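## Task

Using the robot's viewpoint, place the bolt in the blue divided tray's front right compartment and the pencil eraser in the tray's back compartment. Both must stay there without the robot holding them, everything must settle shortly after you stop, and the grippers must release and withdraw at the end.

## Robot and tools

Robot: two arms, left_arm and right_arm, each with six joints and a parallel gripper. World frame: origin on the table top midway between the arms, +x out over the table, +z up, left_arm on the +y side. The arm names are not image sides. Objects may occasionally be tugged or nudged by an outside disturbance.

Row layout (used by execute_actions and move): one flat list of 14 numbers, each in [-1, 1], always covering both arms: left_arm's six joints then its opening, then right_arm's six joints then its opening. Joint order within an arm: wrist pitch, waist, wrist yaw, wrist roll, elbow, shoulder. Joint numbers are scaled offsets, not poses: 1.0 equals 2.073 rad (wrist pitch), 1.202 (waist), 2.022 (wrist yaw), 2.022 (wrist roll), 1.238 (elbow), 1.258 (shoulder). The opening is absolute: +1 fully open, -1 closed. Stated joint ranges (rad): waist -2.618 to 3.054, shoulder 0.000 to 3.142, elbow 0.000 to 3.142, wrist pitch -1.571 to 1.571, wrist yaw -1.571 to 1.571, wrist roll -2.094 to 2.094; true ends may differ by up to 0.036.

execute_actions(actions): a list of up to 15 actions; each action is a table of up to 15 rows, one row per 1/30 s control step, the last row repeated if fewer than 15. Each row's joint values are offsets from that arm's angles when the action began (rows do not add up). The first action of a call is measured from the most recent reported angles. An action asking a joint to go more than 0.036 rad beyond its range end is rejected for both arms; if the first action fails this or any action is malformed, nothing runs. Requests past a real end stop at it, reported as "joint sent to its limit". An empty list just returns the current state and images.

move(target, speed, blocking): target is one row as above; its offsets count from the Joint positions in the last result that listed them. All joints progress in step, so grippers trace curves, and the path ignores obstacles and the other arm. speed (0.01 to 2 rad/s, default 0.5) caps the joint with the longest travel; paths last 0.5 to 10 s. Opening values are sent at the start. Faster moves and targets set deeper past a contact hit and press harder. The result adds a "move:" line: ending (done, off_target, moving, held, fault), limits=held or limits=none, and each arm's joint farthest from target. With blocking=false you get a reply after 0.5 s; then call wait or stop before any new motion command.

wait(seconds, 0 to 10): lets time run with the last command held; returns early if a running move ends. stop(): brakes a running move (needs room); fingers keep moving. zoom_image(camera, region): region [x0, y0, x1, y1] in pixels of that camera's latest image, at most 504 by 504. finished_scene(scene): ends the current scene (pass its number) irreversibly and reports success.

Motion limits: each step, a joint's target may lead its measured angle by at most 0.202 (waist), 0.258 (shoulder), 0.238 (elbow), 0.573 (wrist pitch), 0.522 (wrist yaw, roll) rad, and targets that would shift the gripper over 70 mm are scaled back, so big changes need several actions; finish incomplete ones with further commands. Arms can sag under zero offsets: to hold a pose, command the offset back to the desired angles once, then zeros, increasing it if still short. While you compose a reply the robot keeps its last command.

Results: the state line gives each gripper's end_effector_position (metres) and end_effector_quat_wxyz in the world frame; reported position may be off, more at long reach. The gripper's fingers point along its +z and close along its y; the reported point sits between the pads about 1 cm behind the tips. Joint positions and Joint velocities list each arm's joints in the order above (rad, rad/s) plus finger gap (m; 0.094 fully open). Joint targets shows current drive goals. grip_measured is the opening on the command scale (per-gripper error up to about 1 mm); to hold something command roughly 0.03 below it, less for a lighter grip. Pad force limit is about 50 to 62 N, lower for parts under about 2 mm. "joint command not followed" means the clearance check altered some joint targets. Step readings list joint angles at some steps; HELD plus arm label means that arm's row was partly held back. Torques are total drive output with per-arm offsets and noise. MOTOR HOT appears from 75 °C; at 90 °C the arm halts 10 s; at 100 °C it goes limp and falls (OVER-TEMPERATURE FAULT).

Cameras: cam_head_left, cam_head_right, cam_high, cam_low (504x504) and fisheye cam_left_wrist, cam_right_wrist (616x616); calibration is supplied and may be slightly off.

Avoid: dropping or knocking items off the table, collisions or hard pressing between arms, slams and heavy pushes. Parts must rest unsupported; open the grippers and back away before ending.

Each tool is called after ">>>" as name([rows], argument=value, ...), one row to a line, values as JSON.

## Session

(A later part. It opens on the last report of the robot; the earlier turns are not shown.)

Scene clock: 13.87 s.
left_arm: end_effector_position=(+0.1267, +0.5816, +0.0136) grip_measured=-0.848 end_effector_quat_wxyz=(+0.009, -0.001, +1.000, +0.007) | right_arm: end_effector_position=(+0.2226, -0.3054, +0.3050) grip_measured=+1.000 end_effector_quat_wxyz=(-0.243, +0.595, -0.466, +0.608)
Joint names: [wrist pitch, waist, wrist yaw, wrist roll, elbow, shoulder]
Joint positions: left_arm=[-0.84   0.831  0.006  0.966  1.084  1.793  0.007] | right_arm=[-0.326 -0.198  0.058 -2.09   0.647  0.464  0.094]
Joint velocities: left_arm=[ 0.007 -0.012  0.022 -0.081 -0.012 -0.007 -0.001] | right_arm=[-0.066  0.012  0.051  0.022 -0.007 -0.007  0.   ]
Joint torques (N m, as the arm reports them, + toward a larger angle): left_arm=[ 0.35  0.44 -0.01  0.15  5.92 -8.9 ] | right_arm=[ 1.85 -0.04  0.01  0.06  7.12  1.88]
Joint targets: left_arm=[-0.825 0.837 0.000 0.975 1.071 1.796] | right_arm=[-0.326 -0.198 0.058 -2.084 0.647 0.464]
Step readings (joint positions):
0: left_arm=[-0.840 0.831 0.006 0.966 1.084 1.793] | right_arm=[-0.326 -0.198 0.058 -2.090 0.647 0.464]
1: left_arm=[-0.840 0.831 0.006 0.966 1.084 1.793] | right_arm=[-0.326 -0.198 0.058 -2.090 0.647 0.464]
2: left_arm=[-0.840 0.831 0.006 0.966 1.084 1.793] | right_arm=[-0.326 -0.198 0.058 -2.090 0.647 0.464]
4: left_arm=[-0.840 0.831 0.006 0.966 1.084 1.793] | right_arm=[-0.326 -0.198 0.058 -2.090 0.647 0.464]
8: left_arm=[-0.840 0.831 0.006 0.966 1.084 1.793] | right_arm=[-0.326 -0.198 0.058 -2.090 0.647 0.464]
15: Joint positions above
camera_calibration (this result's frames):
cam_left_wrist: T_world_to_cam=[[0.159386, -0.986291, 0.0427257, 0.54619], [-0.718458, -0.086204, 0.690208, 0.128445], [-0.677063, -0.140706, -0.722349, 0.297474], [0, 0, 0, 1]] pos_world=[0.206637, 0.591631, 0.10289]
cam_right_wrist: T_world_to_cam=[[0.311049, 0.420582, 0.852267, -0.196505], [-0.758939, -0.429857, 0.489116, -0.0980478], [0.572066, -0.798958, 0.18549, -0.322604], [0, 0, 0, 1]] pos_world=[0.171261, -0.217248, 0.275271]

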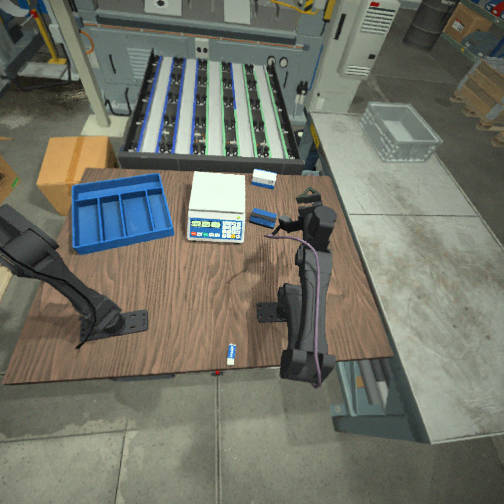

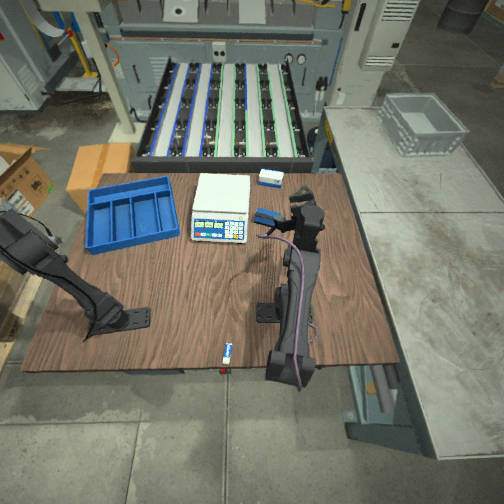

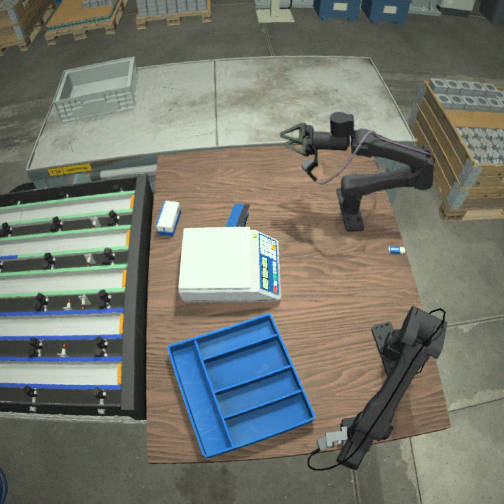

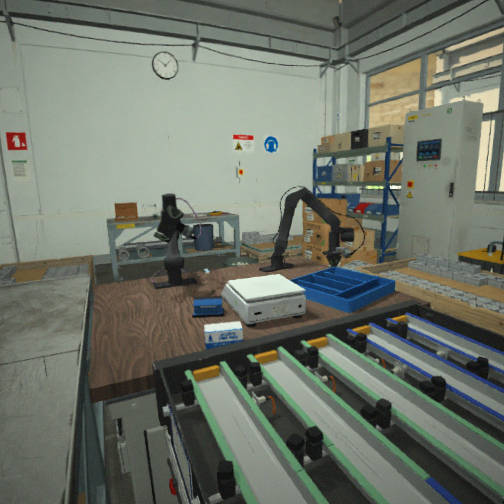

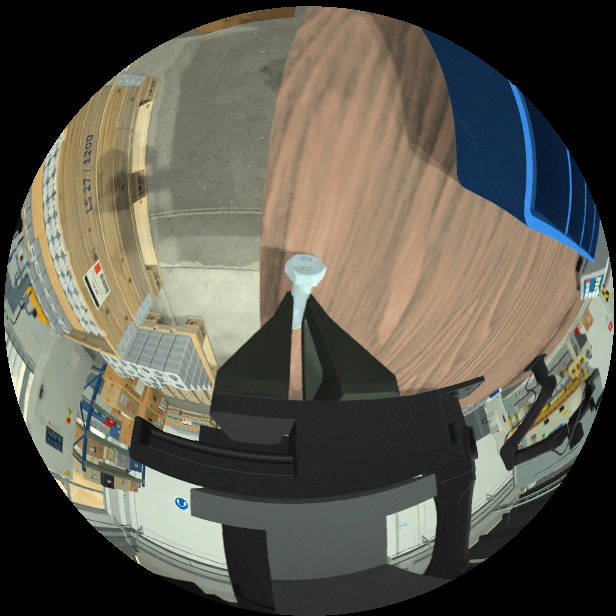

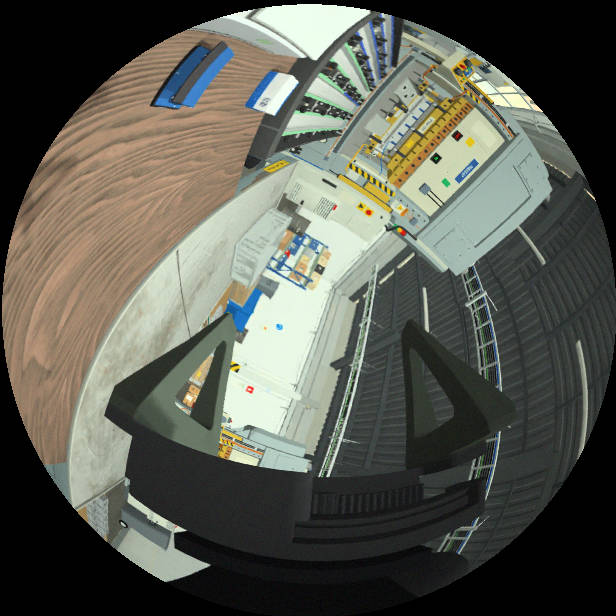

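>>> move(target=[-0.189,0.003,-0.003,0.004,0.255,-0.07,-0.88, 0,0,0,0.003,0,0,1.0], speed=0.5)

Scene clock: 15.57 s.
left_arm: end_effector_position=(+0.1295, +0.5856, +0.1048) grip_measured=-0.864 end_effector_quat_wxyz=(+0.005, -0.001, +1.000, +0.002) | right_arm: end_effector_position=(+0.2226, -0.3054, +0.3050) grip_measured=+1.000 end_effector_quat_wxyz=(-0.243, +0.595, -0.465, +0.608)
Joint names: [wrist pitch, waist, wrist yaw, wrist roll, elbow, shoulder]
Joint positions: left_arm=[-1.217  0.831  0.006  0.966  1.379  1.724  0.006] | right_arm=[-0.326 -0.198  0.058 -2.09   0.647  0.464  0.094]
Joint velocities: left_arm=[ 0.007 -0.017  0.007 -0.022 -0.012  0.007  0.   ] | right_arm=[-0.007  0.027  0.007 -0.066  0.002  0.007  0.   ]
Joint torques (N m, as the arm reports them, + toward a larger angle): left_arm=[  0.08   0.3    0.03   0.13   9.43 -10.8 ] | right_arm=[ 1.85 -0.01  0.    0.06  7.11  1.86]
Joint targets: left_arm=[-1.231 0.835 0.000 0.975 1.399 1.705] | right_arm=[-0.326 -0.198 0.058 -2.083 0.647 0.464]
move: done; limits=none; left_arm: farthest joint: the elbow, 0.020 radians from its target (0.316 radians at the start); right_arm: farthest joint: the wrist roll, 0.006 radians from its target (0.006 radians at the start)
camera_calibration (this result's frames):
cam_left_wrist: T_world_to_cam=[[0.159712, -0.985817, 0.0515385, 0.544568], [-0.713662, -0.0792335, 0.695994, 0.0625122], [-0.68204, -0.14794, -0.716195, 0.370031], [0, 0, 0, 1]] pos_world=[0.210014, 0.59654, 0.19344]
cam_right_wrist: T_world_to_cam=[[0.311116, 0.420908, 0.852082, -0.196364], [-0.758864, -0.42972, 0.489352, -0.0980949], [0.572129, -0.79886, 0.185719, -0.322658], [0, 0, 0, 1]] pos_world=[0.171253, -0.217261, 0.275245]

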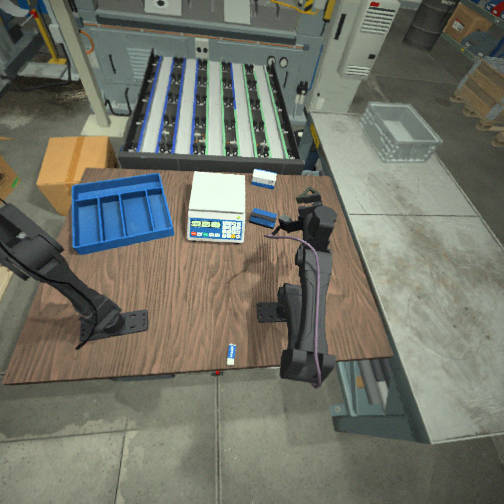

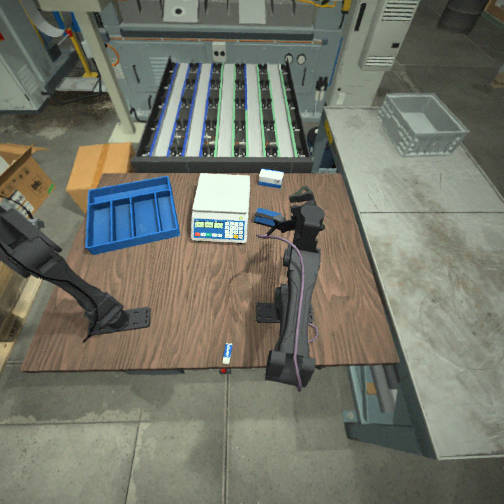

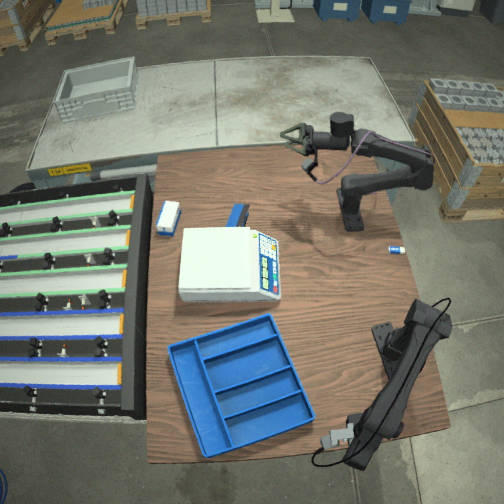

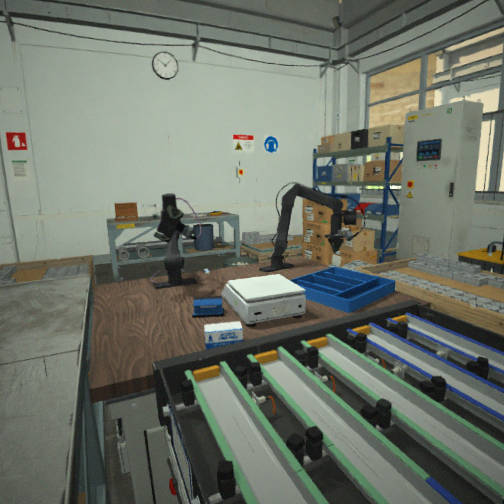

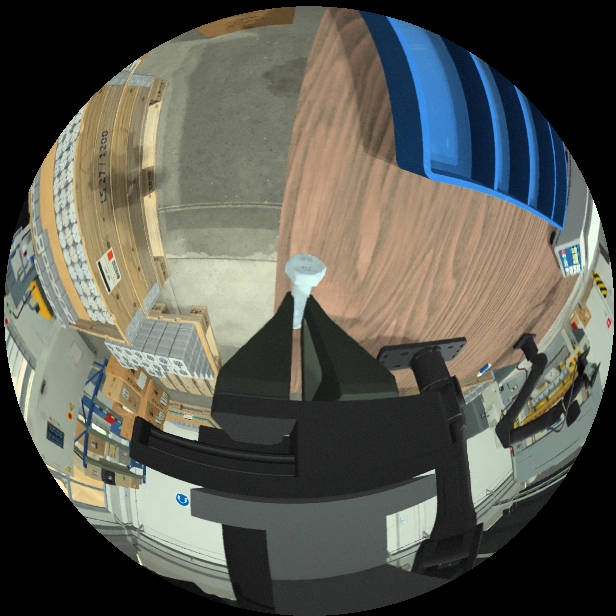

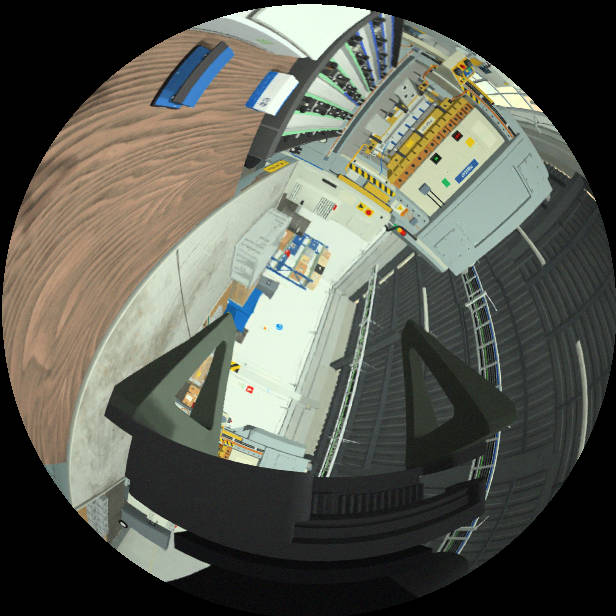

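>>> move(target=[-0.132,-0.988,-0.003,-0.707,0.679,0.442,-0.89, 0,0,0,0.003,0,0,1.0], speed=0.7)

Scene clock: 19.23 s.
left_arm: end_effector_position=(+0.3838, +0.2291, +0.1150) grip_measured=-0.871 end_effector_quat_wxyz=(+0.009, -0.114, +0.993, -0.005) | right_arm: end_effector_position=(+0.2226, -0.3054, +0.3050) grip_measured=+1.000 end_effector_quat_wxyz=(-0.242, +0.596, -0.465, +0.608)
Joint names: [wrist pitch, waist, wrist yaw, wrist roll, elbow, shoulder]
Joint positions: left_arm=[-1.477 -0.362  0.004 -0.454  2.195  2.267  0.006] | right_arm=[-0.326 -0.198  0.058 -2.091  0.647  0.464  0.094]
Joint velocities: left_arm=[ 0.007 -0.017  0.051 -0.007 -0.002  0.002  0.001] | right_arm=[ 0.022  0.002 -0.007 -0.007  0.022  0.012  0.   ]
Joint torques (N m, as the arm reports them, + toward a larger angle): left_arm=[  0.06   0.44   0.04  -0.08  10.08 -13.19] | right_arm=[ 1.84 -0.03  0.    0.07  7.12  1.91]
Joint targets: left_arm=[-1.490 -0.356 0.000 -0.463 2.220 2.280] | right_arm=[-0.326 -0.198 0.058 -2.084 0.647 0.464]
move: off_target (left_arm); limits=none; left_arm: farthest joint: the elbow, 0.025 radians from its target (0.840 radians at the start); right_arm: farthest joint: the wrist roll, 0.007 radians from its target (0.006 radians at the start)
camera_calibration (this result's frames):
cam_left_wrist: T_world_to_cam=[[0.376716, -0.923747, 0.0691084, 0.0524229], [-0.684901, -0.227526, 0.692202, 0.231993], [-0.623695, -0.308096, -0.718388, 0.512544], [0, 0, 0, 1]] pos_world=[0.458815, 0.259123, 0.203997]
cam_right_wrist: T_world_to_cam=[[0.311318, 0.421884, 0.851525, -0.19594], [-0.758639, -0.429312, 0.49006, -0.0982361], [0.572318, -0.798564, 0.186406, -0.32282], [0, 0, 0, 1]] pos_world=[0.17123, -0.217302, 0.275165]

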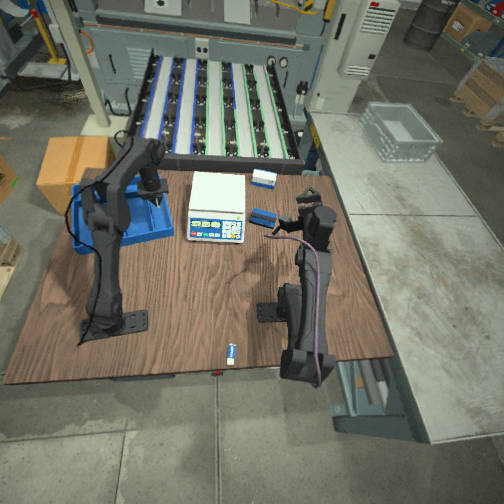

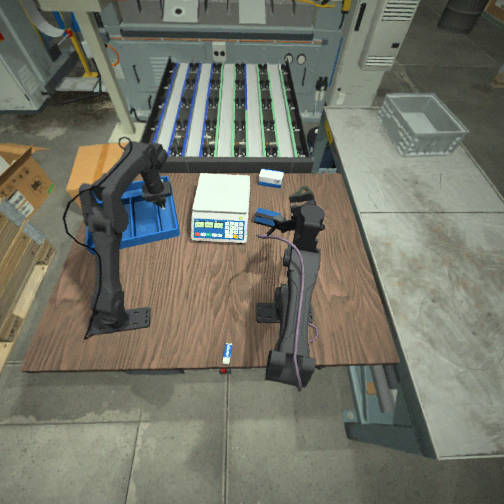

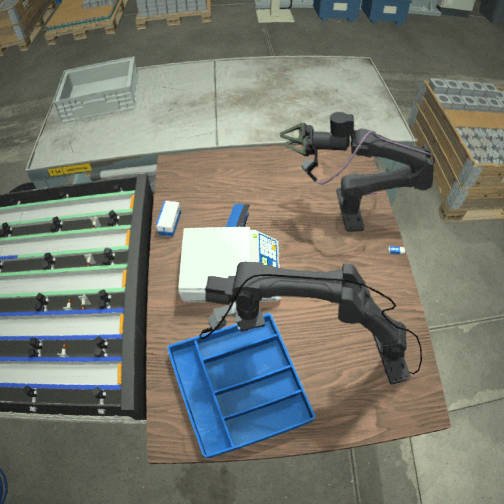

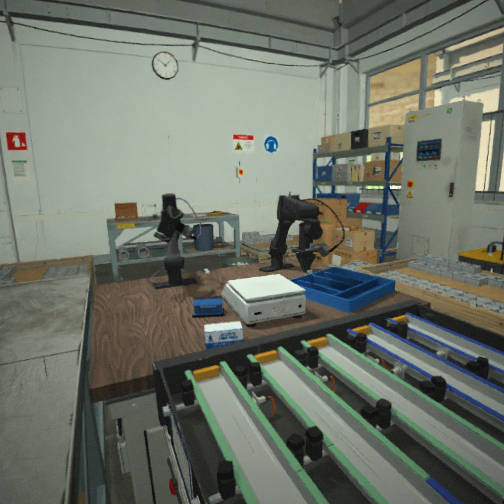

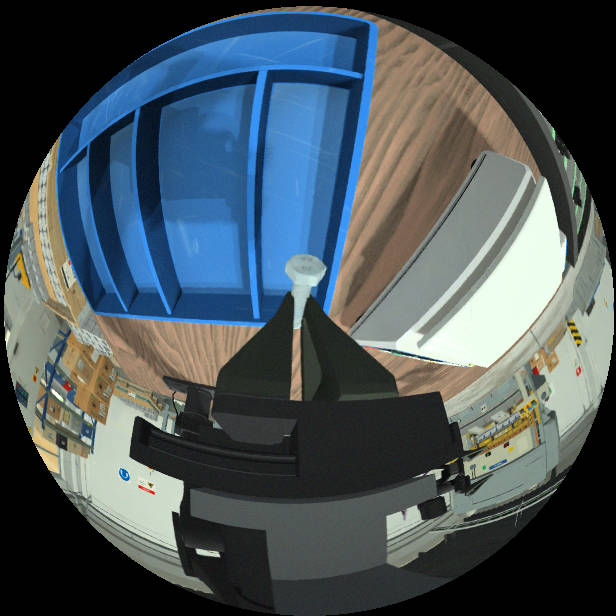

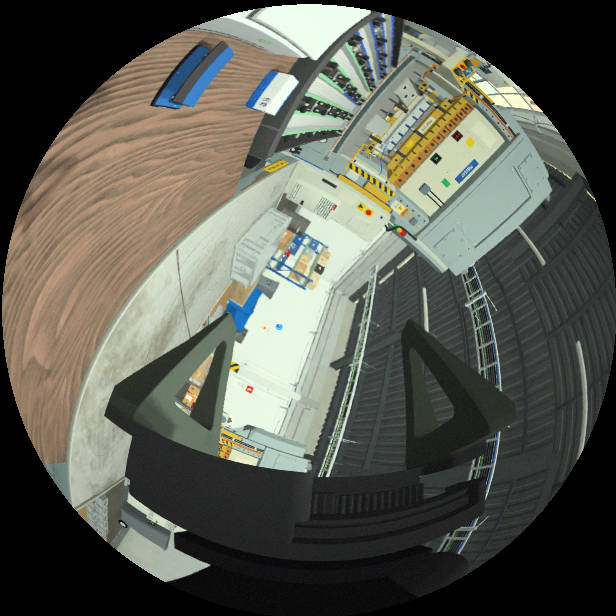

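>>> move(target=[0.152,0.003,-0.002,-0.004,-0.253,0.029,-0.9, 0,0,0,0.003,0,0,1.0], speed=0.3)

>>> zoom_image(camera="cam_left_wrist", region=[130, 130, 490, 430])

Scene clock: 21.50 s.
left_arm: end_effector_position=(+0.3833, +0.2292, +0.0273) grip_measured=-0.873 end_effector_quat_wxyz=(-0.002, -0.114, +0.993, -0.001) | right_arm: end_effector_position=(+0.2226, -0.3054, +0.3050) grip_measured=+1.000 end_effector_quat_wxyz=(-0.242, +0.596, -0.465, +0.608)
Joint names: [wrist pitch, waist, wrist yaw, wrist roll, elbow, shoulder]
Joint positions: left_arm=[-1.172 -0.362  0.004 -0.454  1.892  2.294  0.006] | right_arm=[-0.326 -0.198  0.058 -2.092  0.647  0.464  0.094]
Joint velocities: left_arm=[ 0.007  0.002 -0.037 -0.037 -0.022  0.012  0.   ] | right_arm=[-0.037 -0.012 -0.007  0.037  0.002 -0.007  0.   ]
Joint torques (N m, as the arm reports them, + toward a larger angle): left_arm=[  0.22   0.39  -0.01  -0.06   6.73 -13.7 ] | right_arm=[ 1.85 -0.05 -0.01  0.07  7.13  1.88]
Joint targets: left_arm=[-1.162 -0.358 -0.000 -0.462 1.882 2.303] | right_arm=[-0.326 -0.198 0.058 -2.085 0.647 0.464]
move: done; limits=none; left_arm: farthest joint: the elbow, 0.010 radians from its target (0.313 radians at the start); right_arm: farthest joint: the wrist roll, 0.007 radians from its target (0.006 radians at the start)
camera_calibration (this result's frames):
cam_left_wrist: T_world_to_cam=[[0.378588, -0.923951, 0.0546494, 0.0585085], [-0.667635, -0.231715, 0.707511, 0.286318], [-0.641042, -0.304341, -0.704586, 0.454654], [0, 0, 0, 1]] pos_world=[0.460458, 0.258773, 0.114572]
cam_right_wrist: T_world_to_cam=[[0.311452, 0.422535, 0.851153, -0.195658], [-0.758489, -0.429039, 0.490531, -0.09833], [0.572444, -0.798367, 0.186863, -0.322927], [0, 0, 0, 1]] pos_world=[0.171214, -0.217329, 0.275112]

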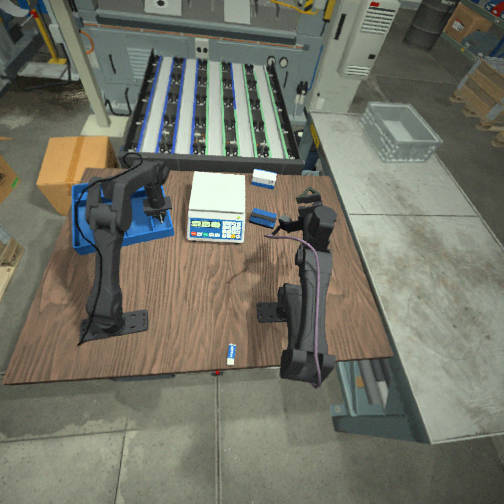

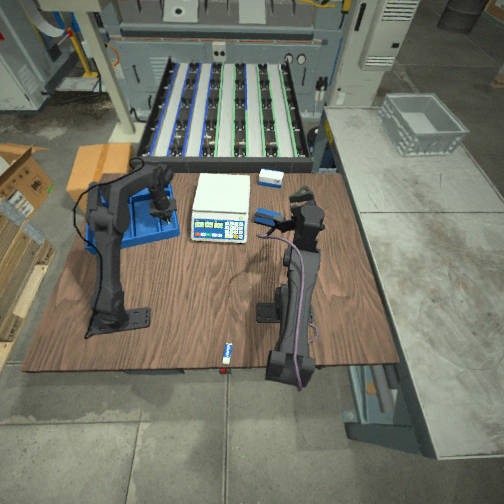

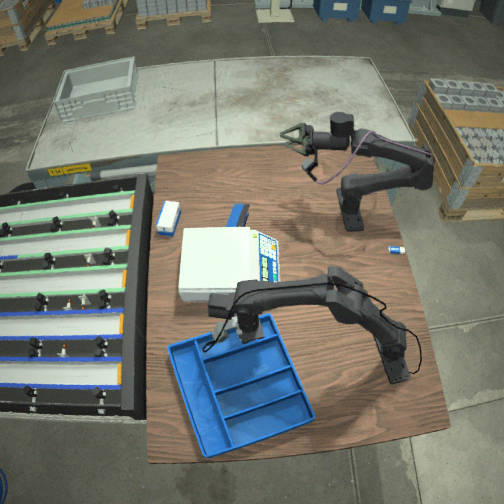

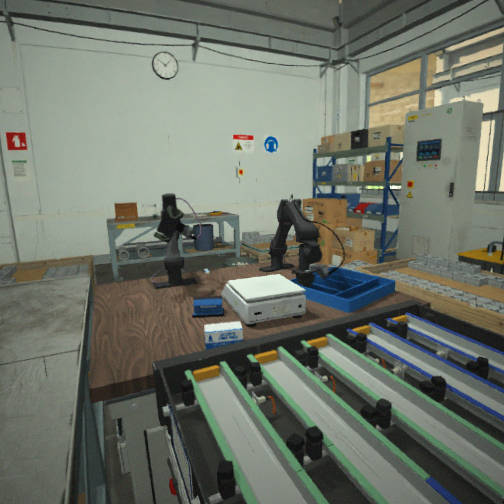

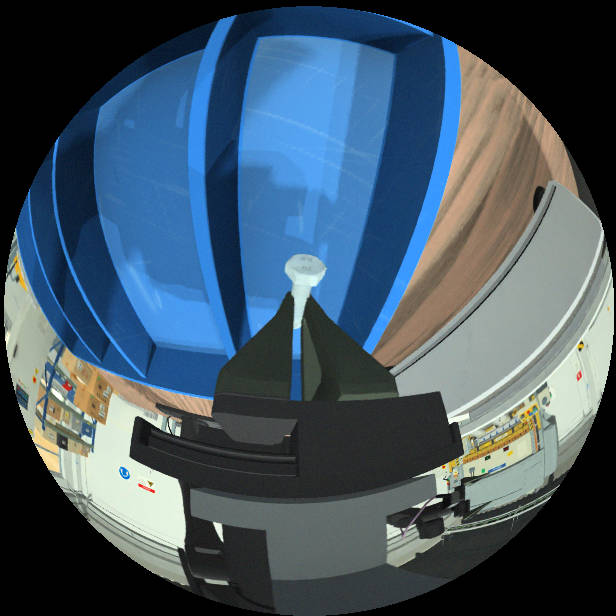

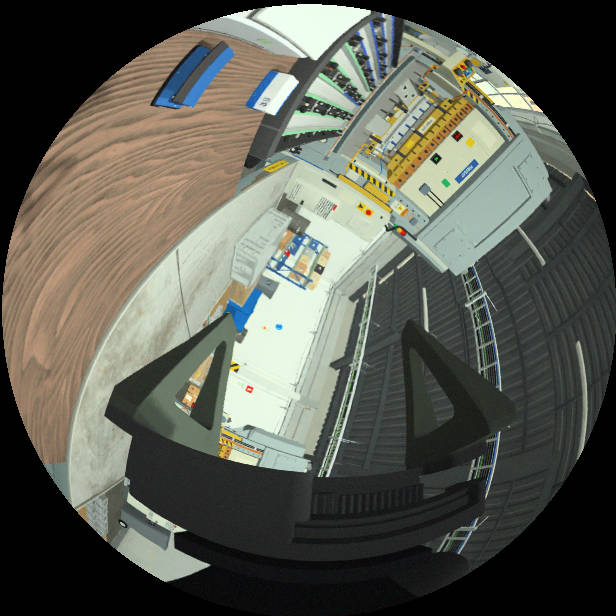

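Region (130, 130, 490, 430) of cam_left_wrist's 616x616 image, scaled by 1.400, with more detail than that image has.

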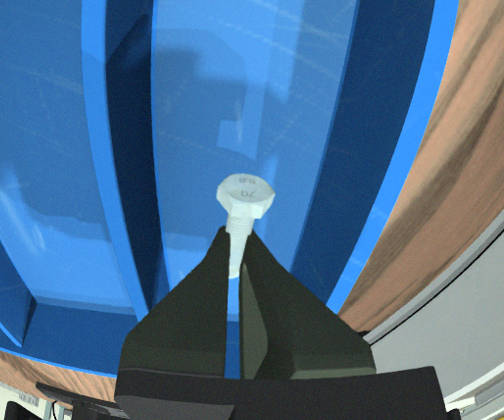

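>>> move(target=[0.02,0.003,-0.002,-0.004,-0.034,0.005,-0.9, 0,0,0,0.003,0,0,1.0], speed=0.08)

>>> zoom_image(camera="cam_left_wrist", region=[130, 130, 490, 430])

Scene clock: 22.57 s.
left_arm: end_effector_position=(+0.3830, +0.2293, +0.0226) grip_measured=-0.873 end_effector_quat_wxyz=(-0.001, -0.114, +0.993, -0.001) | right_arm: end_effector_position=(+0.2226, -0.3054, +0.3050) grip_measured=+1.000 end_effector_quat_wxyz=(-0.242, +0.596, -0.465, +0.609)
Joint names: [wrist pitch, waist, wrist yaw, wrist roll, elbow, shoulder]
Joint positions: left_arm=[-1.151 -0.362  0.004 -0.454  1.873  2.294  0.006] | right_arm=[-0.326 -0.198  0.058 -2.093  0.647  0.464  0.094]
Joint velocities: left_arm=[-0.066  0.002 -0.007 -0.007 -0.017 -0.017 -0.   ] | right_arm=[ 0.022  0.017  0.066  0.022 -0.007 -0.002  0.   ]
Joint torques (N m, as the arm reports them, + toward a larger angle): left_arm=[  0.36   0.11  -0.02  -0.08   5.63 -13.88] | right_arm=[ 1.86 -0.02  0.01  0.07  7.12  1.91]
Joint targets: left_arm=[-1.131 -0.358 -0.000 -0.462 1.849 2.301] | right_arm=[-0.326 -0.198 0.058 -2.086 0.647 0.464]
move: off_target (left_arm); limits=none; left_arm: farthest joint: the elbow, 0.023 radians from its target (0.042 radians at the start); right_arm: farthest joint: the wrist roll, 0.007 radians from its target (0.006 radians at the start)
camera_calibration (this result's frames):
cam_left_wrist: T_world_to_cam=[[0.378464, -0.923922, 0.055966, 0.0589247], [-0.669212, -0.231354, 0.706138, 0.290074], [-0.639469, -0.304701, -0.705859, 0.45068], [0, 0, 0, 1]] pos_world=[0.460016, 0.258874, 0.109987]
cam_right_wrist: T_world_to_cam=[[0.311519, 0.422861, 0.850967, -0.195517], [-0.758413, -0.428902, 0.490767, -0.0983769], [0.572507, -0.798268, 0.187092, -0.322981], [0, 0, 0, 1]] pos_world=[0.171206, -0.217343, 0.275086]

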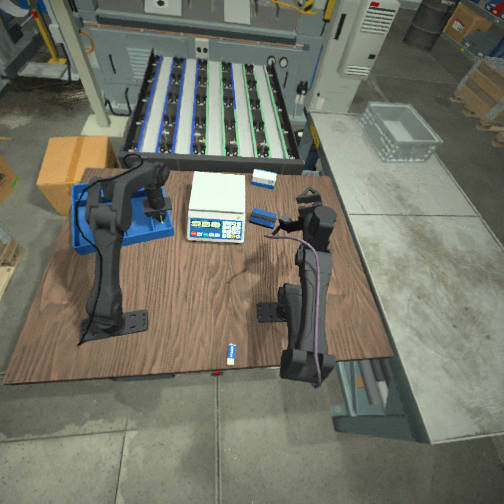

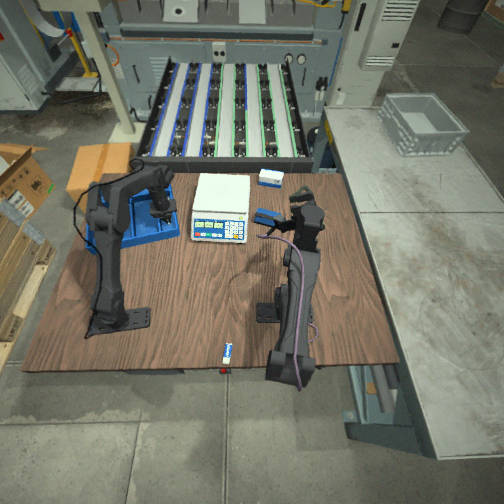

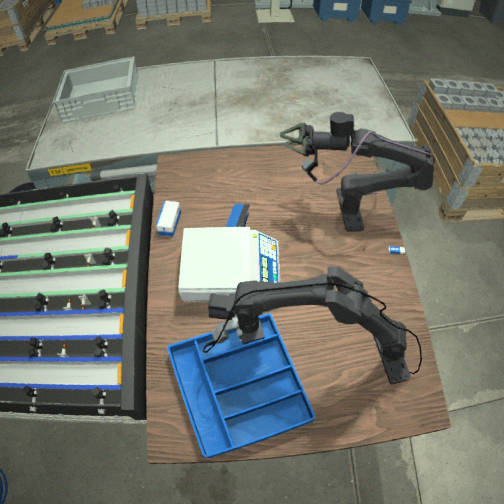

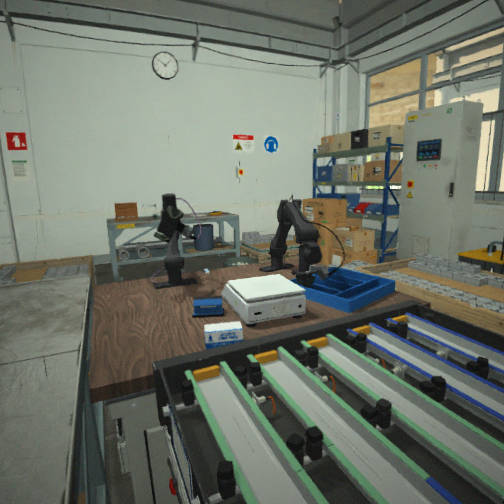

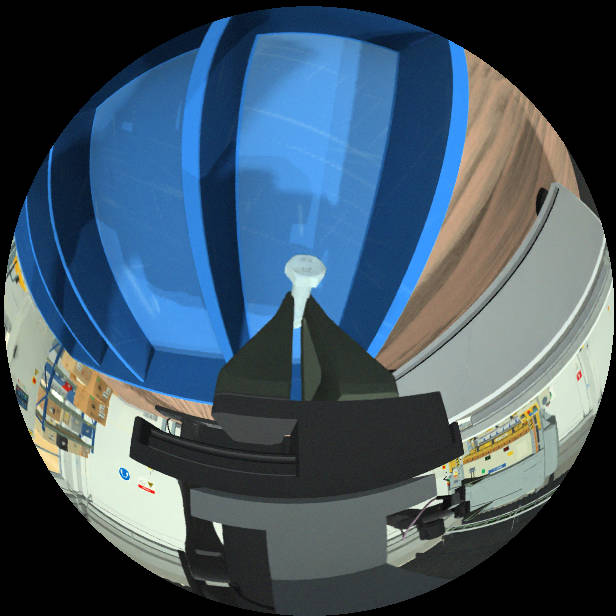

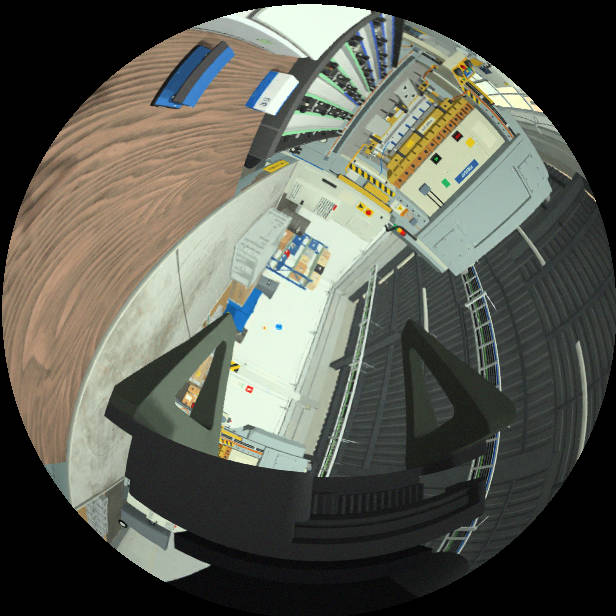

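Region (130, 130, 490, 430) of cam_left_wrist's 616x616 image, scaled by 1.400, with more detail than that image has.

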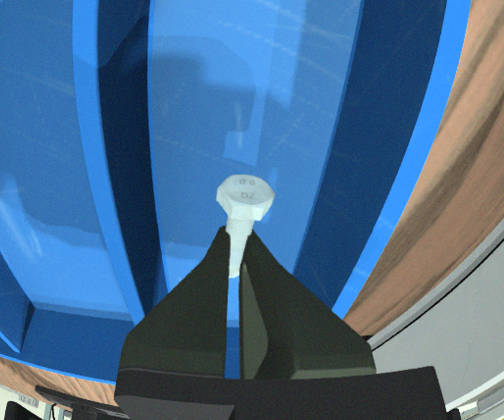

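>>> execute_actions([
  [[0.012,0.003,-0.002,-0.004,-0.022,0.005,-0.9,0,0,0,0.003,0,0,1],[0.015,0.003,-0.002,-0.004,-0.028,0.005,-0.9,0,0,0,0.003,0,0,1],[0.018,0.003,-0.002,-0.004,-0.033,0.005,-0.9,0,0,0,0.003,0,0,1]],
  [[0.008,0.003,-0.002,-0.004,-0.015,0.003,-0.84,0,0,0,0.003,0,0,1],[0.008,0.003,-0.002,-0.004,-0.015,0.003,-0.78,0,0,0,0.003,0,0,1],[0.008,0.003,-0.002,-0.004,-0.015,0.003,-0.72,0,0,0,0.003,0,0,1],[0.008,0.003,-0.002,-0.004,-0.015,0.003,-0.66,0,0,0,0.003,0,0,1],[0.008,0.003,-0.002,-0.004,-0.015,0.003,-0.6,0,0,0,0.003,0,0,1]],
])

>>> zoom_image(camera="cam_left_wrist", region=[130, 130, 490, 430])

Scene clock: 23.83 s.
left_arm: end_effector_position=(+0.3837, +0.2265, +0.0219) grip_measured=-0.602 end_effector_quat_wxyz=(-0.000, -0.114, +0.993, -0.009) | right_arm: end_effector_position=(+0.2226, -0.3054, +0.3050) grip_measured=+1.000 end_effector_quat_wxyz=(-0.242, +0.596, -0.465, +0.609)
Joint names: [wrist pitch, waist, wrist yaw, wrist roll, elbow, shoulder]
Joint positions: left_arm=[-1.141 -0.362  0.017 -0.455  1.868  2.293  0.019] | right_arm=[-0.326 -0.198  0.058 -2.093  0.647  0.464  0.094]
Joint velocities: left_arm=[-0.022 -0.007 -0.051  0.022 -0.027 -0.002 -0.   ] | right_arm=[-0.022  0.017  0.051 -0.051  0.002 -0.007  0.   ]
Joint torques (N m, as the arm reports them, + toward a larger angle): left_arm=[  0.27   0.49  -0.15  -0.07   5.92 -14.11] | right_arm=[ 1.84 -0.02  0.    0.06  7.13  1.88]
Joint targets: left_arm=[-1.130 -0.358 -0.000 -0.462 1.850 2.298] | right_arm=[-0.326 -0.198 0.058 -2.086 0.647 0.464]
Step readings (joint positions; steps 1 to 15: 1st action; 16 to 30: 2nd action):
0: left_arm=[-1.151 -0.362 0.004 -0.454 1.873 2.294] | right_arm=[-0.326 -0.198 0.058 -2.093 0.647 0.464]
1: left_arm=[-1.151 -0.362 0.004 -0.454 1.873 2.294] | right_arm=[-0.326 -0.198 0.058 -2.093 0.647 0.464]
2: left_arm=[-1.149 -0.362 0.004 -0.454 1.871 2.294] | right_arm=[-0.326 -0.198 0.058 -2.093 0.647 0.464]
4: left_arm=[-1.147 -0.362 0.004 -0.454 1.868 2.294] | right_arm=[-0.326 -0.198 0.058 -2.093 0.647 0.464]
8: left_arm=[-1.147 -0.362 0.004 -0.454 1.868 2.294] | right_arm=[-0.326 -0.198 0.058 -2.093 0.647 0.464]
15: left_arm=[-1.147 -0.362 0.004 -0.454 1.868 2.294] | right_arm=[-0.326 -0.198 0.058 -2.093 0.647 0.464]
16: left_arm=[-1.147 -0.362 0.004 -0.455 1.868 2.293] | right_arm=[-0.326 -0.198 0.058 -2.093 0.647 0.464]
17: left_arm=[-1.147 -0.362 0.004 -0.455 1.868 2.293] | right_arm=[-0.326 -0.198 0.058 -2.093 0.647 0.464]
19: left_arm=[-1.144 -0.362 0.008 -0.455 1.868 2.293] | right_arm=[-0.326 -0.198 0.058 -2.093 0.647 0.464]
23: left_arm=[-1.141 -0.362 0.017 -0.455 1.868 2.293] | right_arm=[-0.326 -0.198 0.058 -2.093 0.647 0.464]
30: Joint positions above
camera_calibration (this result's frames):
cam_left_wrist: T_world_to_cam=[[0.37823, -0.923041, 0.0702727, 0.0557671], [-0.671633, -0.221384, 0.707035, 0.289067], [-0.637065, -0.314619, -0.703678, 0.4511], [0, 0, 0, 1]] pos_world=[0.460434, 0.257395, 0.10913]
cam_right_wrist: T_world_to_cam=[[0.311519, 0.422861, 0.850967, -0.195517], [-0.758413, -0.428902, 0.490767, -0.0983769], [0.572507, -0.798268, 0.187092, -0.322981], [0, 0, 0, 1]] pos_world=[0.171206, -0.217343, 0.275086]

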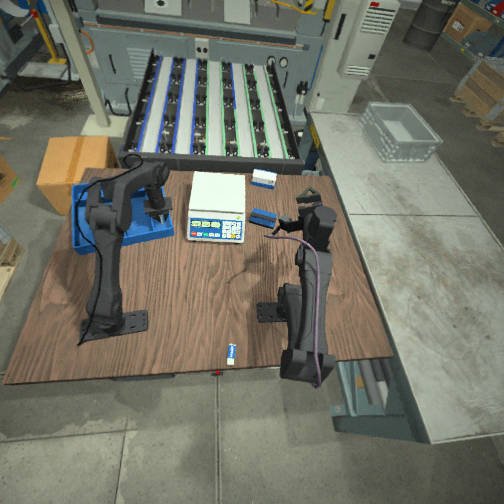

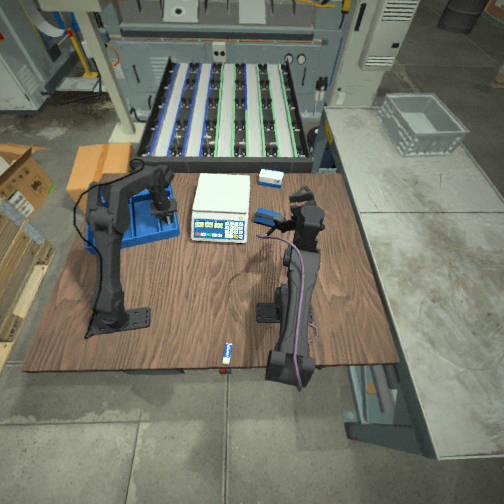

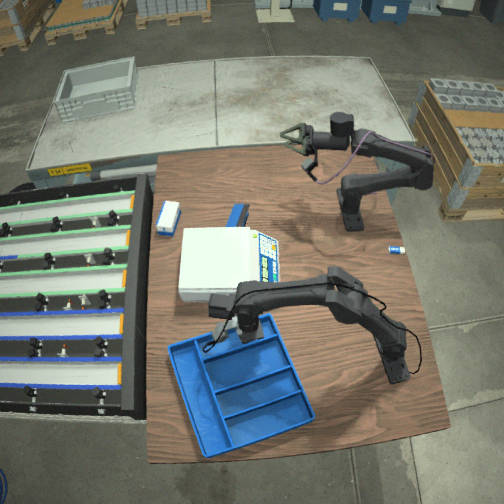

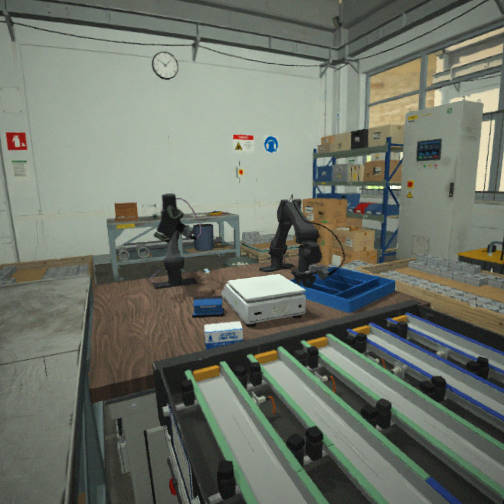

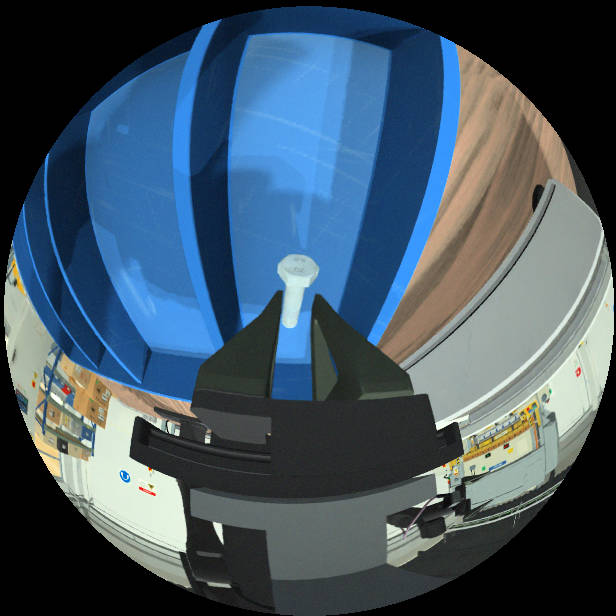

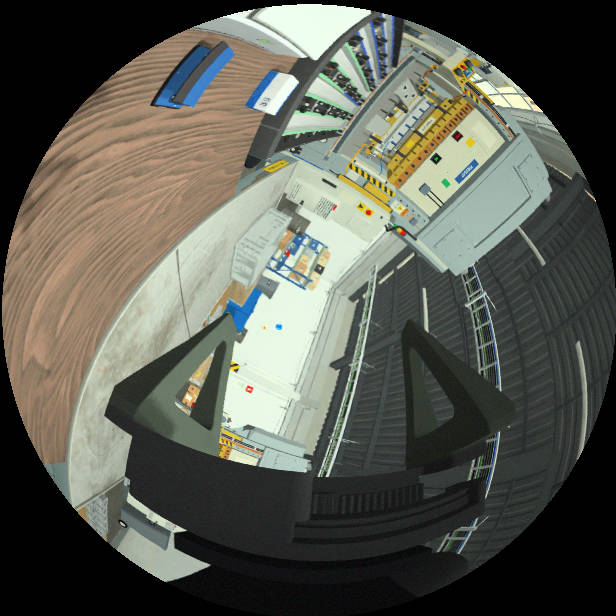

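Region (130, 130, 490, 430) of cam_left_wrist's 616x616 image, scaled by 1.400, with more detail than that image has.

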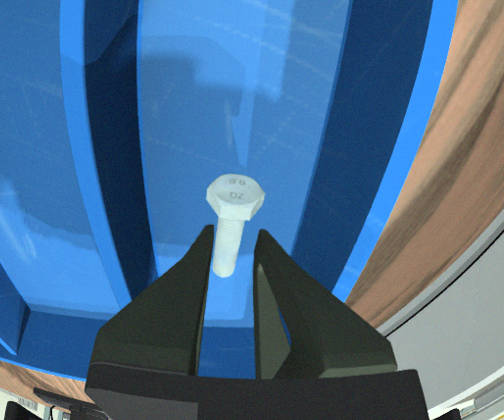

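>>> move(target=[-0.197,0.008,-0.008,0,0.307,-0.122,-0.6, 0,0,0,0.003,0,0,1.0], speed=0.5)

Scene clock: 26.27 s.
left_arm: end_effector_position=(+0.3735, +0.2296, +0.1729) grip_measured=-0.602 end_effector_quat_wxyz=(+0.054, -0.114, +0.992, -0.026) | right_arm: end_effector_position=(+0.2226, -0.3054, +0.3050) grip_measured=+1.000 end_effector_quat_wxyz=(-0.242, +0.596, -0.465, +0.609)
Joint names: [wrist pitch, waist, wrist yaw, wrist roll, elbow, shoulder]
Joint positions: left_arm=[-1.534 -0.362  0.013 -0.455  2.232  2.15   0.019] | right_arm=[-0.326 -0.198  0.058 -2.093  0.647  0.464  0.094]
Joint velocities: left_arm=[ 0.022 -0.002  0.007 -0.007  0.012  0.007 -0.   ] | right_arm=[-0.022 -0.022  0.037  0.022  0.007  0.007  0.   ]
Joint torques (N m, as the arm reports them, + toward a larger angle): left_arm=[  0.28   0.68  -0.1    0.06   9.13 -13.87] | right_arm=[ 1.85 -0.05  0.    0.07  7.09  1.88]
Joint targets: left_arm=[-1.549 -0.353 0.000 -0.455 2.249 2.140] | right_arm=[-0.326 -0.198 0.058 -2.087 0.647 0.464]
move: done; limits=none; left_arm: farthest joint: the elbow, 0.016 radians from its target (0.380 radians at the start); right_arm: farthest joint: the wrist roll, 0.006 radians from its target (0.006 radians at the start)
camera_calibration (this result's frames):
cam_left_wrist: T_world_to_cam=[[0.367095, -0.920745, 0.132174, 0.0447387], [-0.746677, -0.206946, 0.632176, 0.213789], [-0.55472, -0.33076, -0.763468, 0.53511], [0, 0, 0, 1]] pos_world=[0.440044, 0.262429, 0.267473]
cam_right_wrist: T_world_to_cam=[[0.311653, 0.423512, 0.850594, -0.195234], [-0.758263, -0.428628, 0.491238, -0.0984705], [0.572634, -0.79807, 0.18755, -0.323088], [0, 0, 0, 1]] pos_world=[0.17119, -0.21737, 0.275033]

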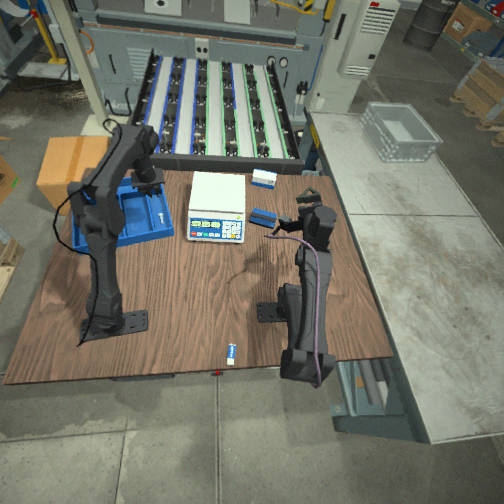

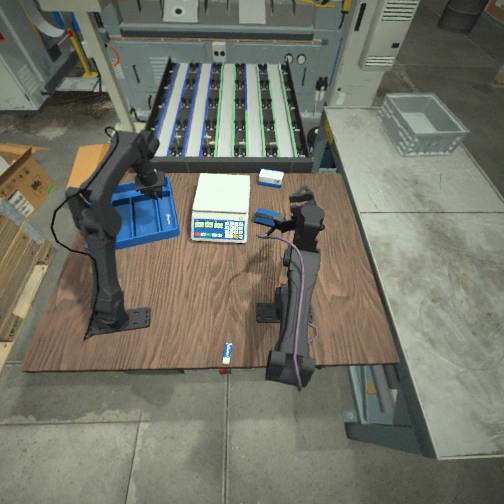

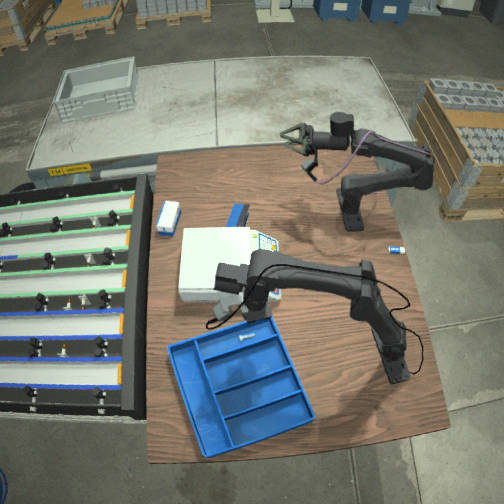

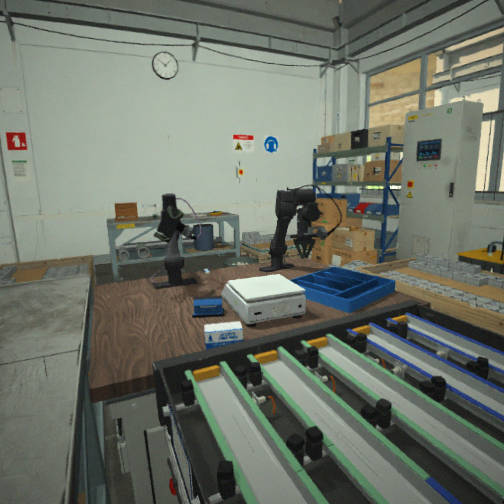

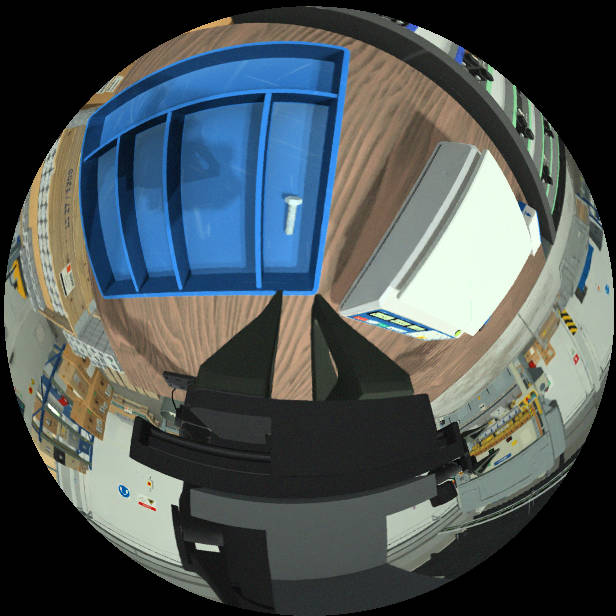

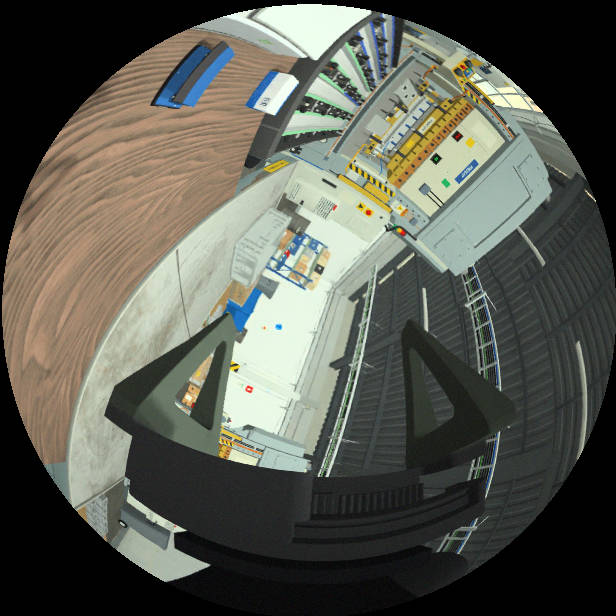

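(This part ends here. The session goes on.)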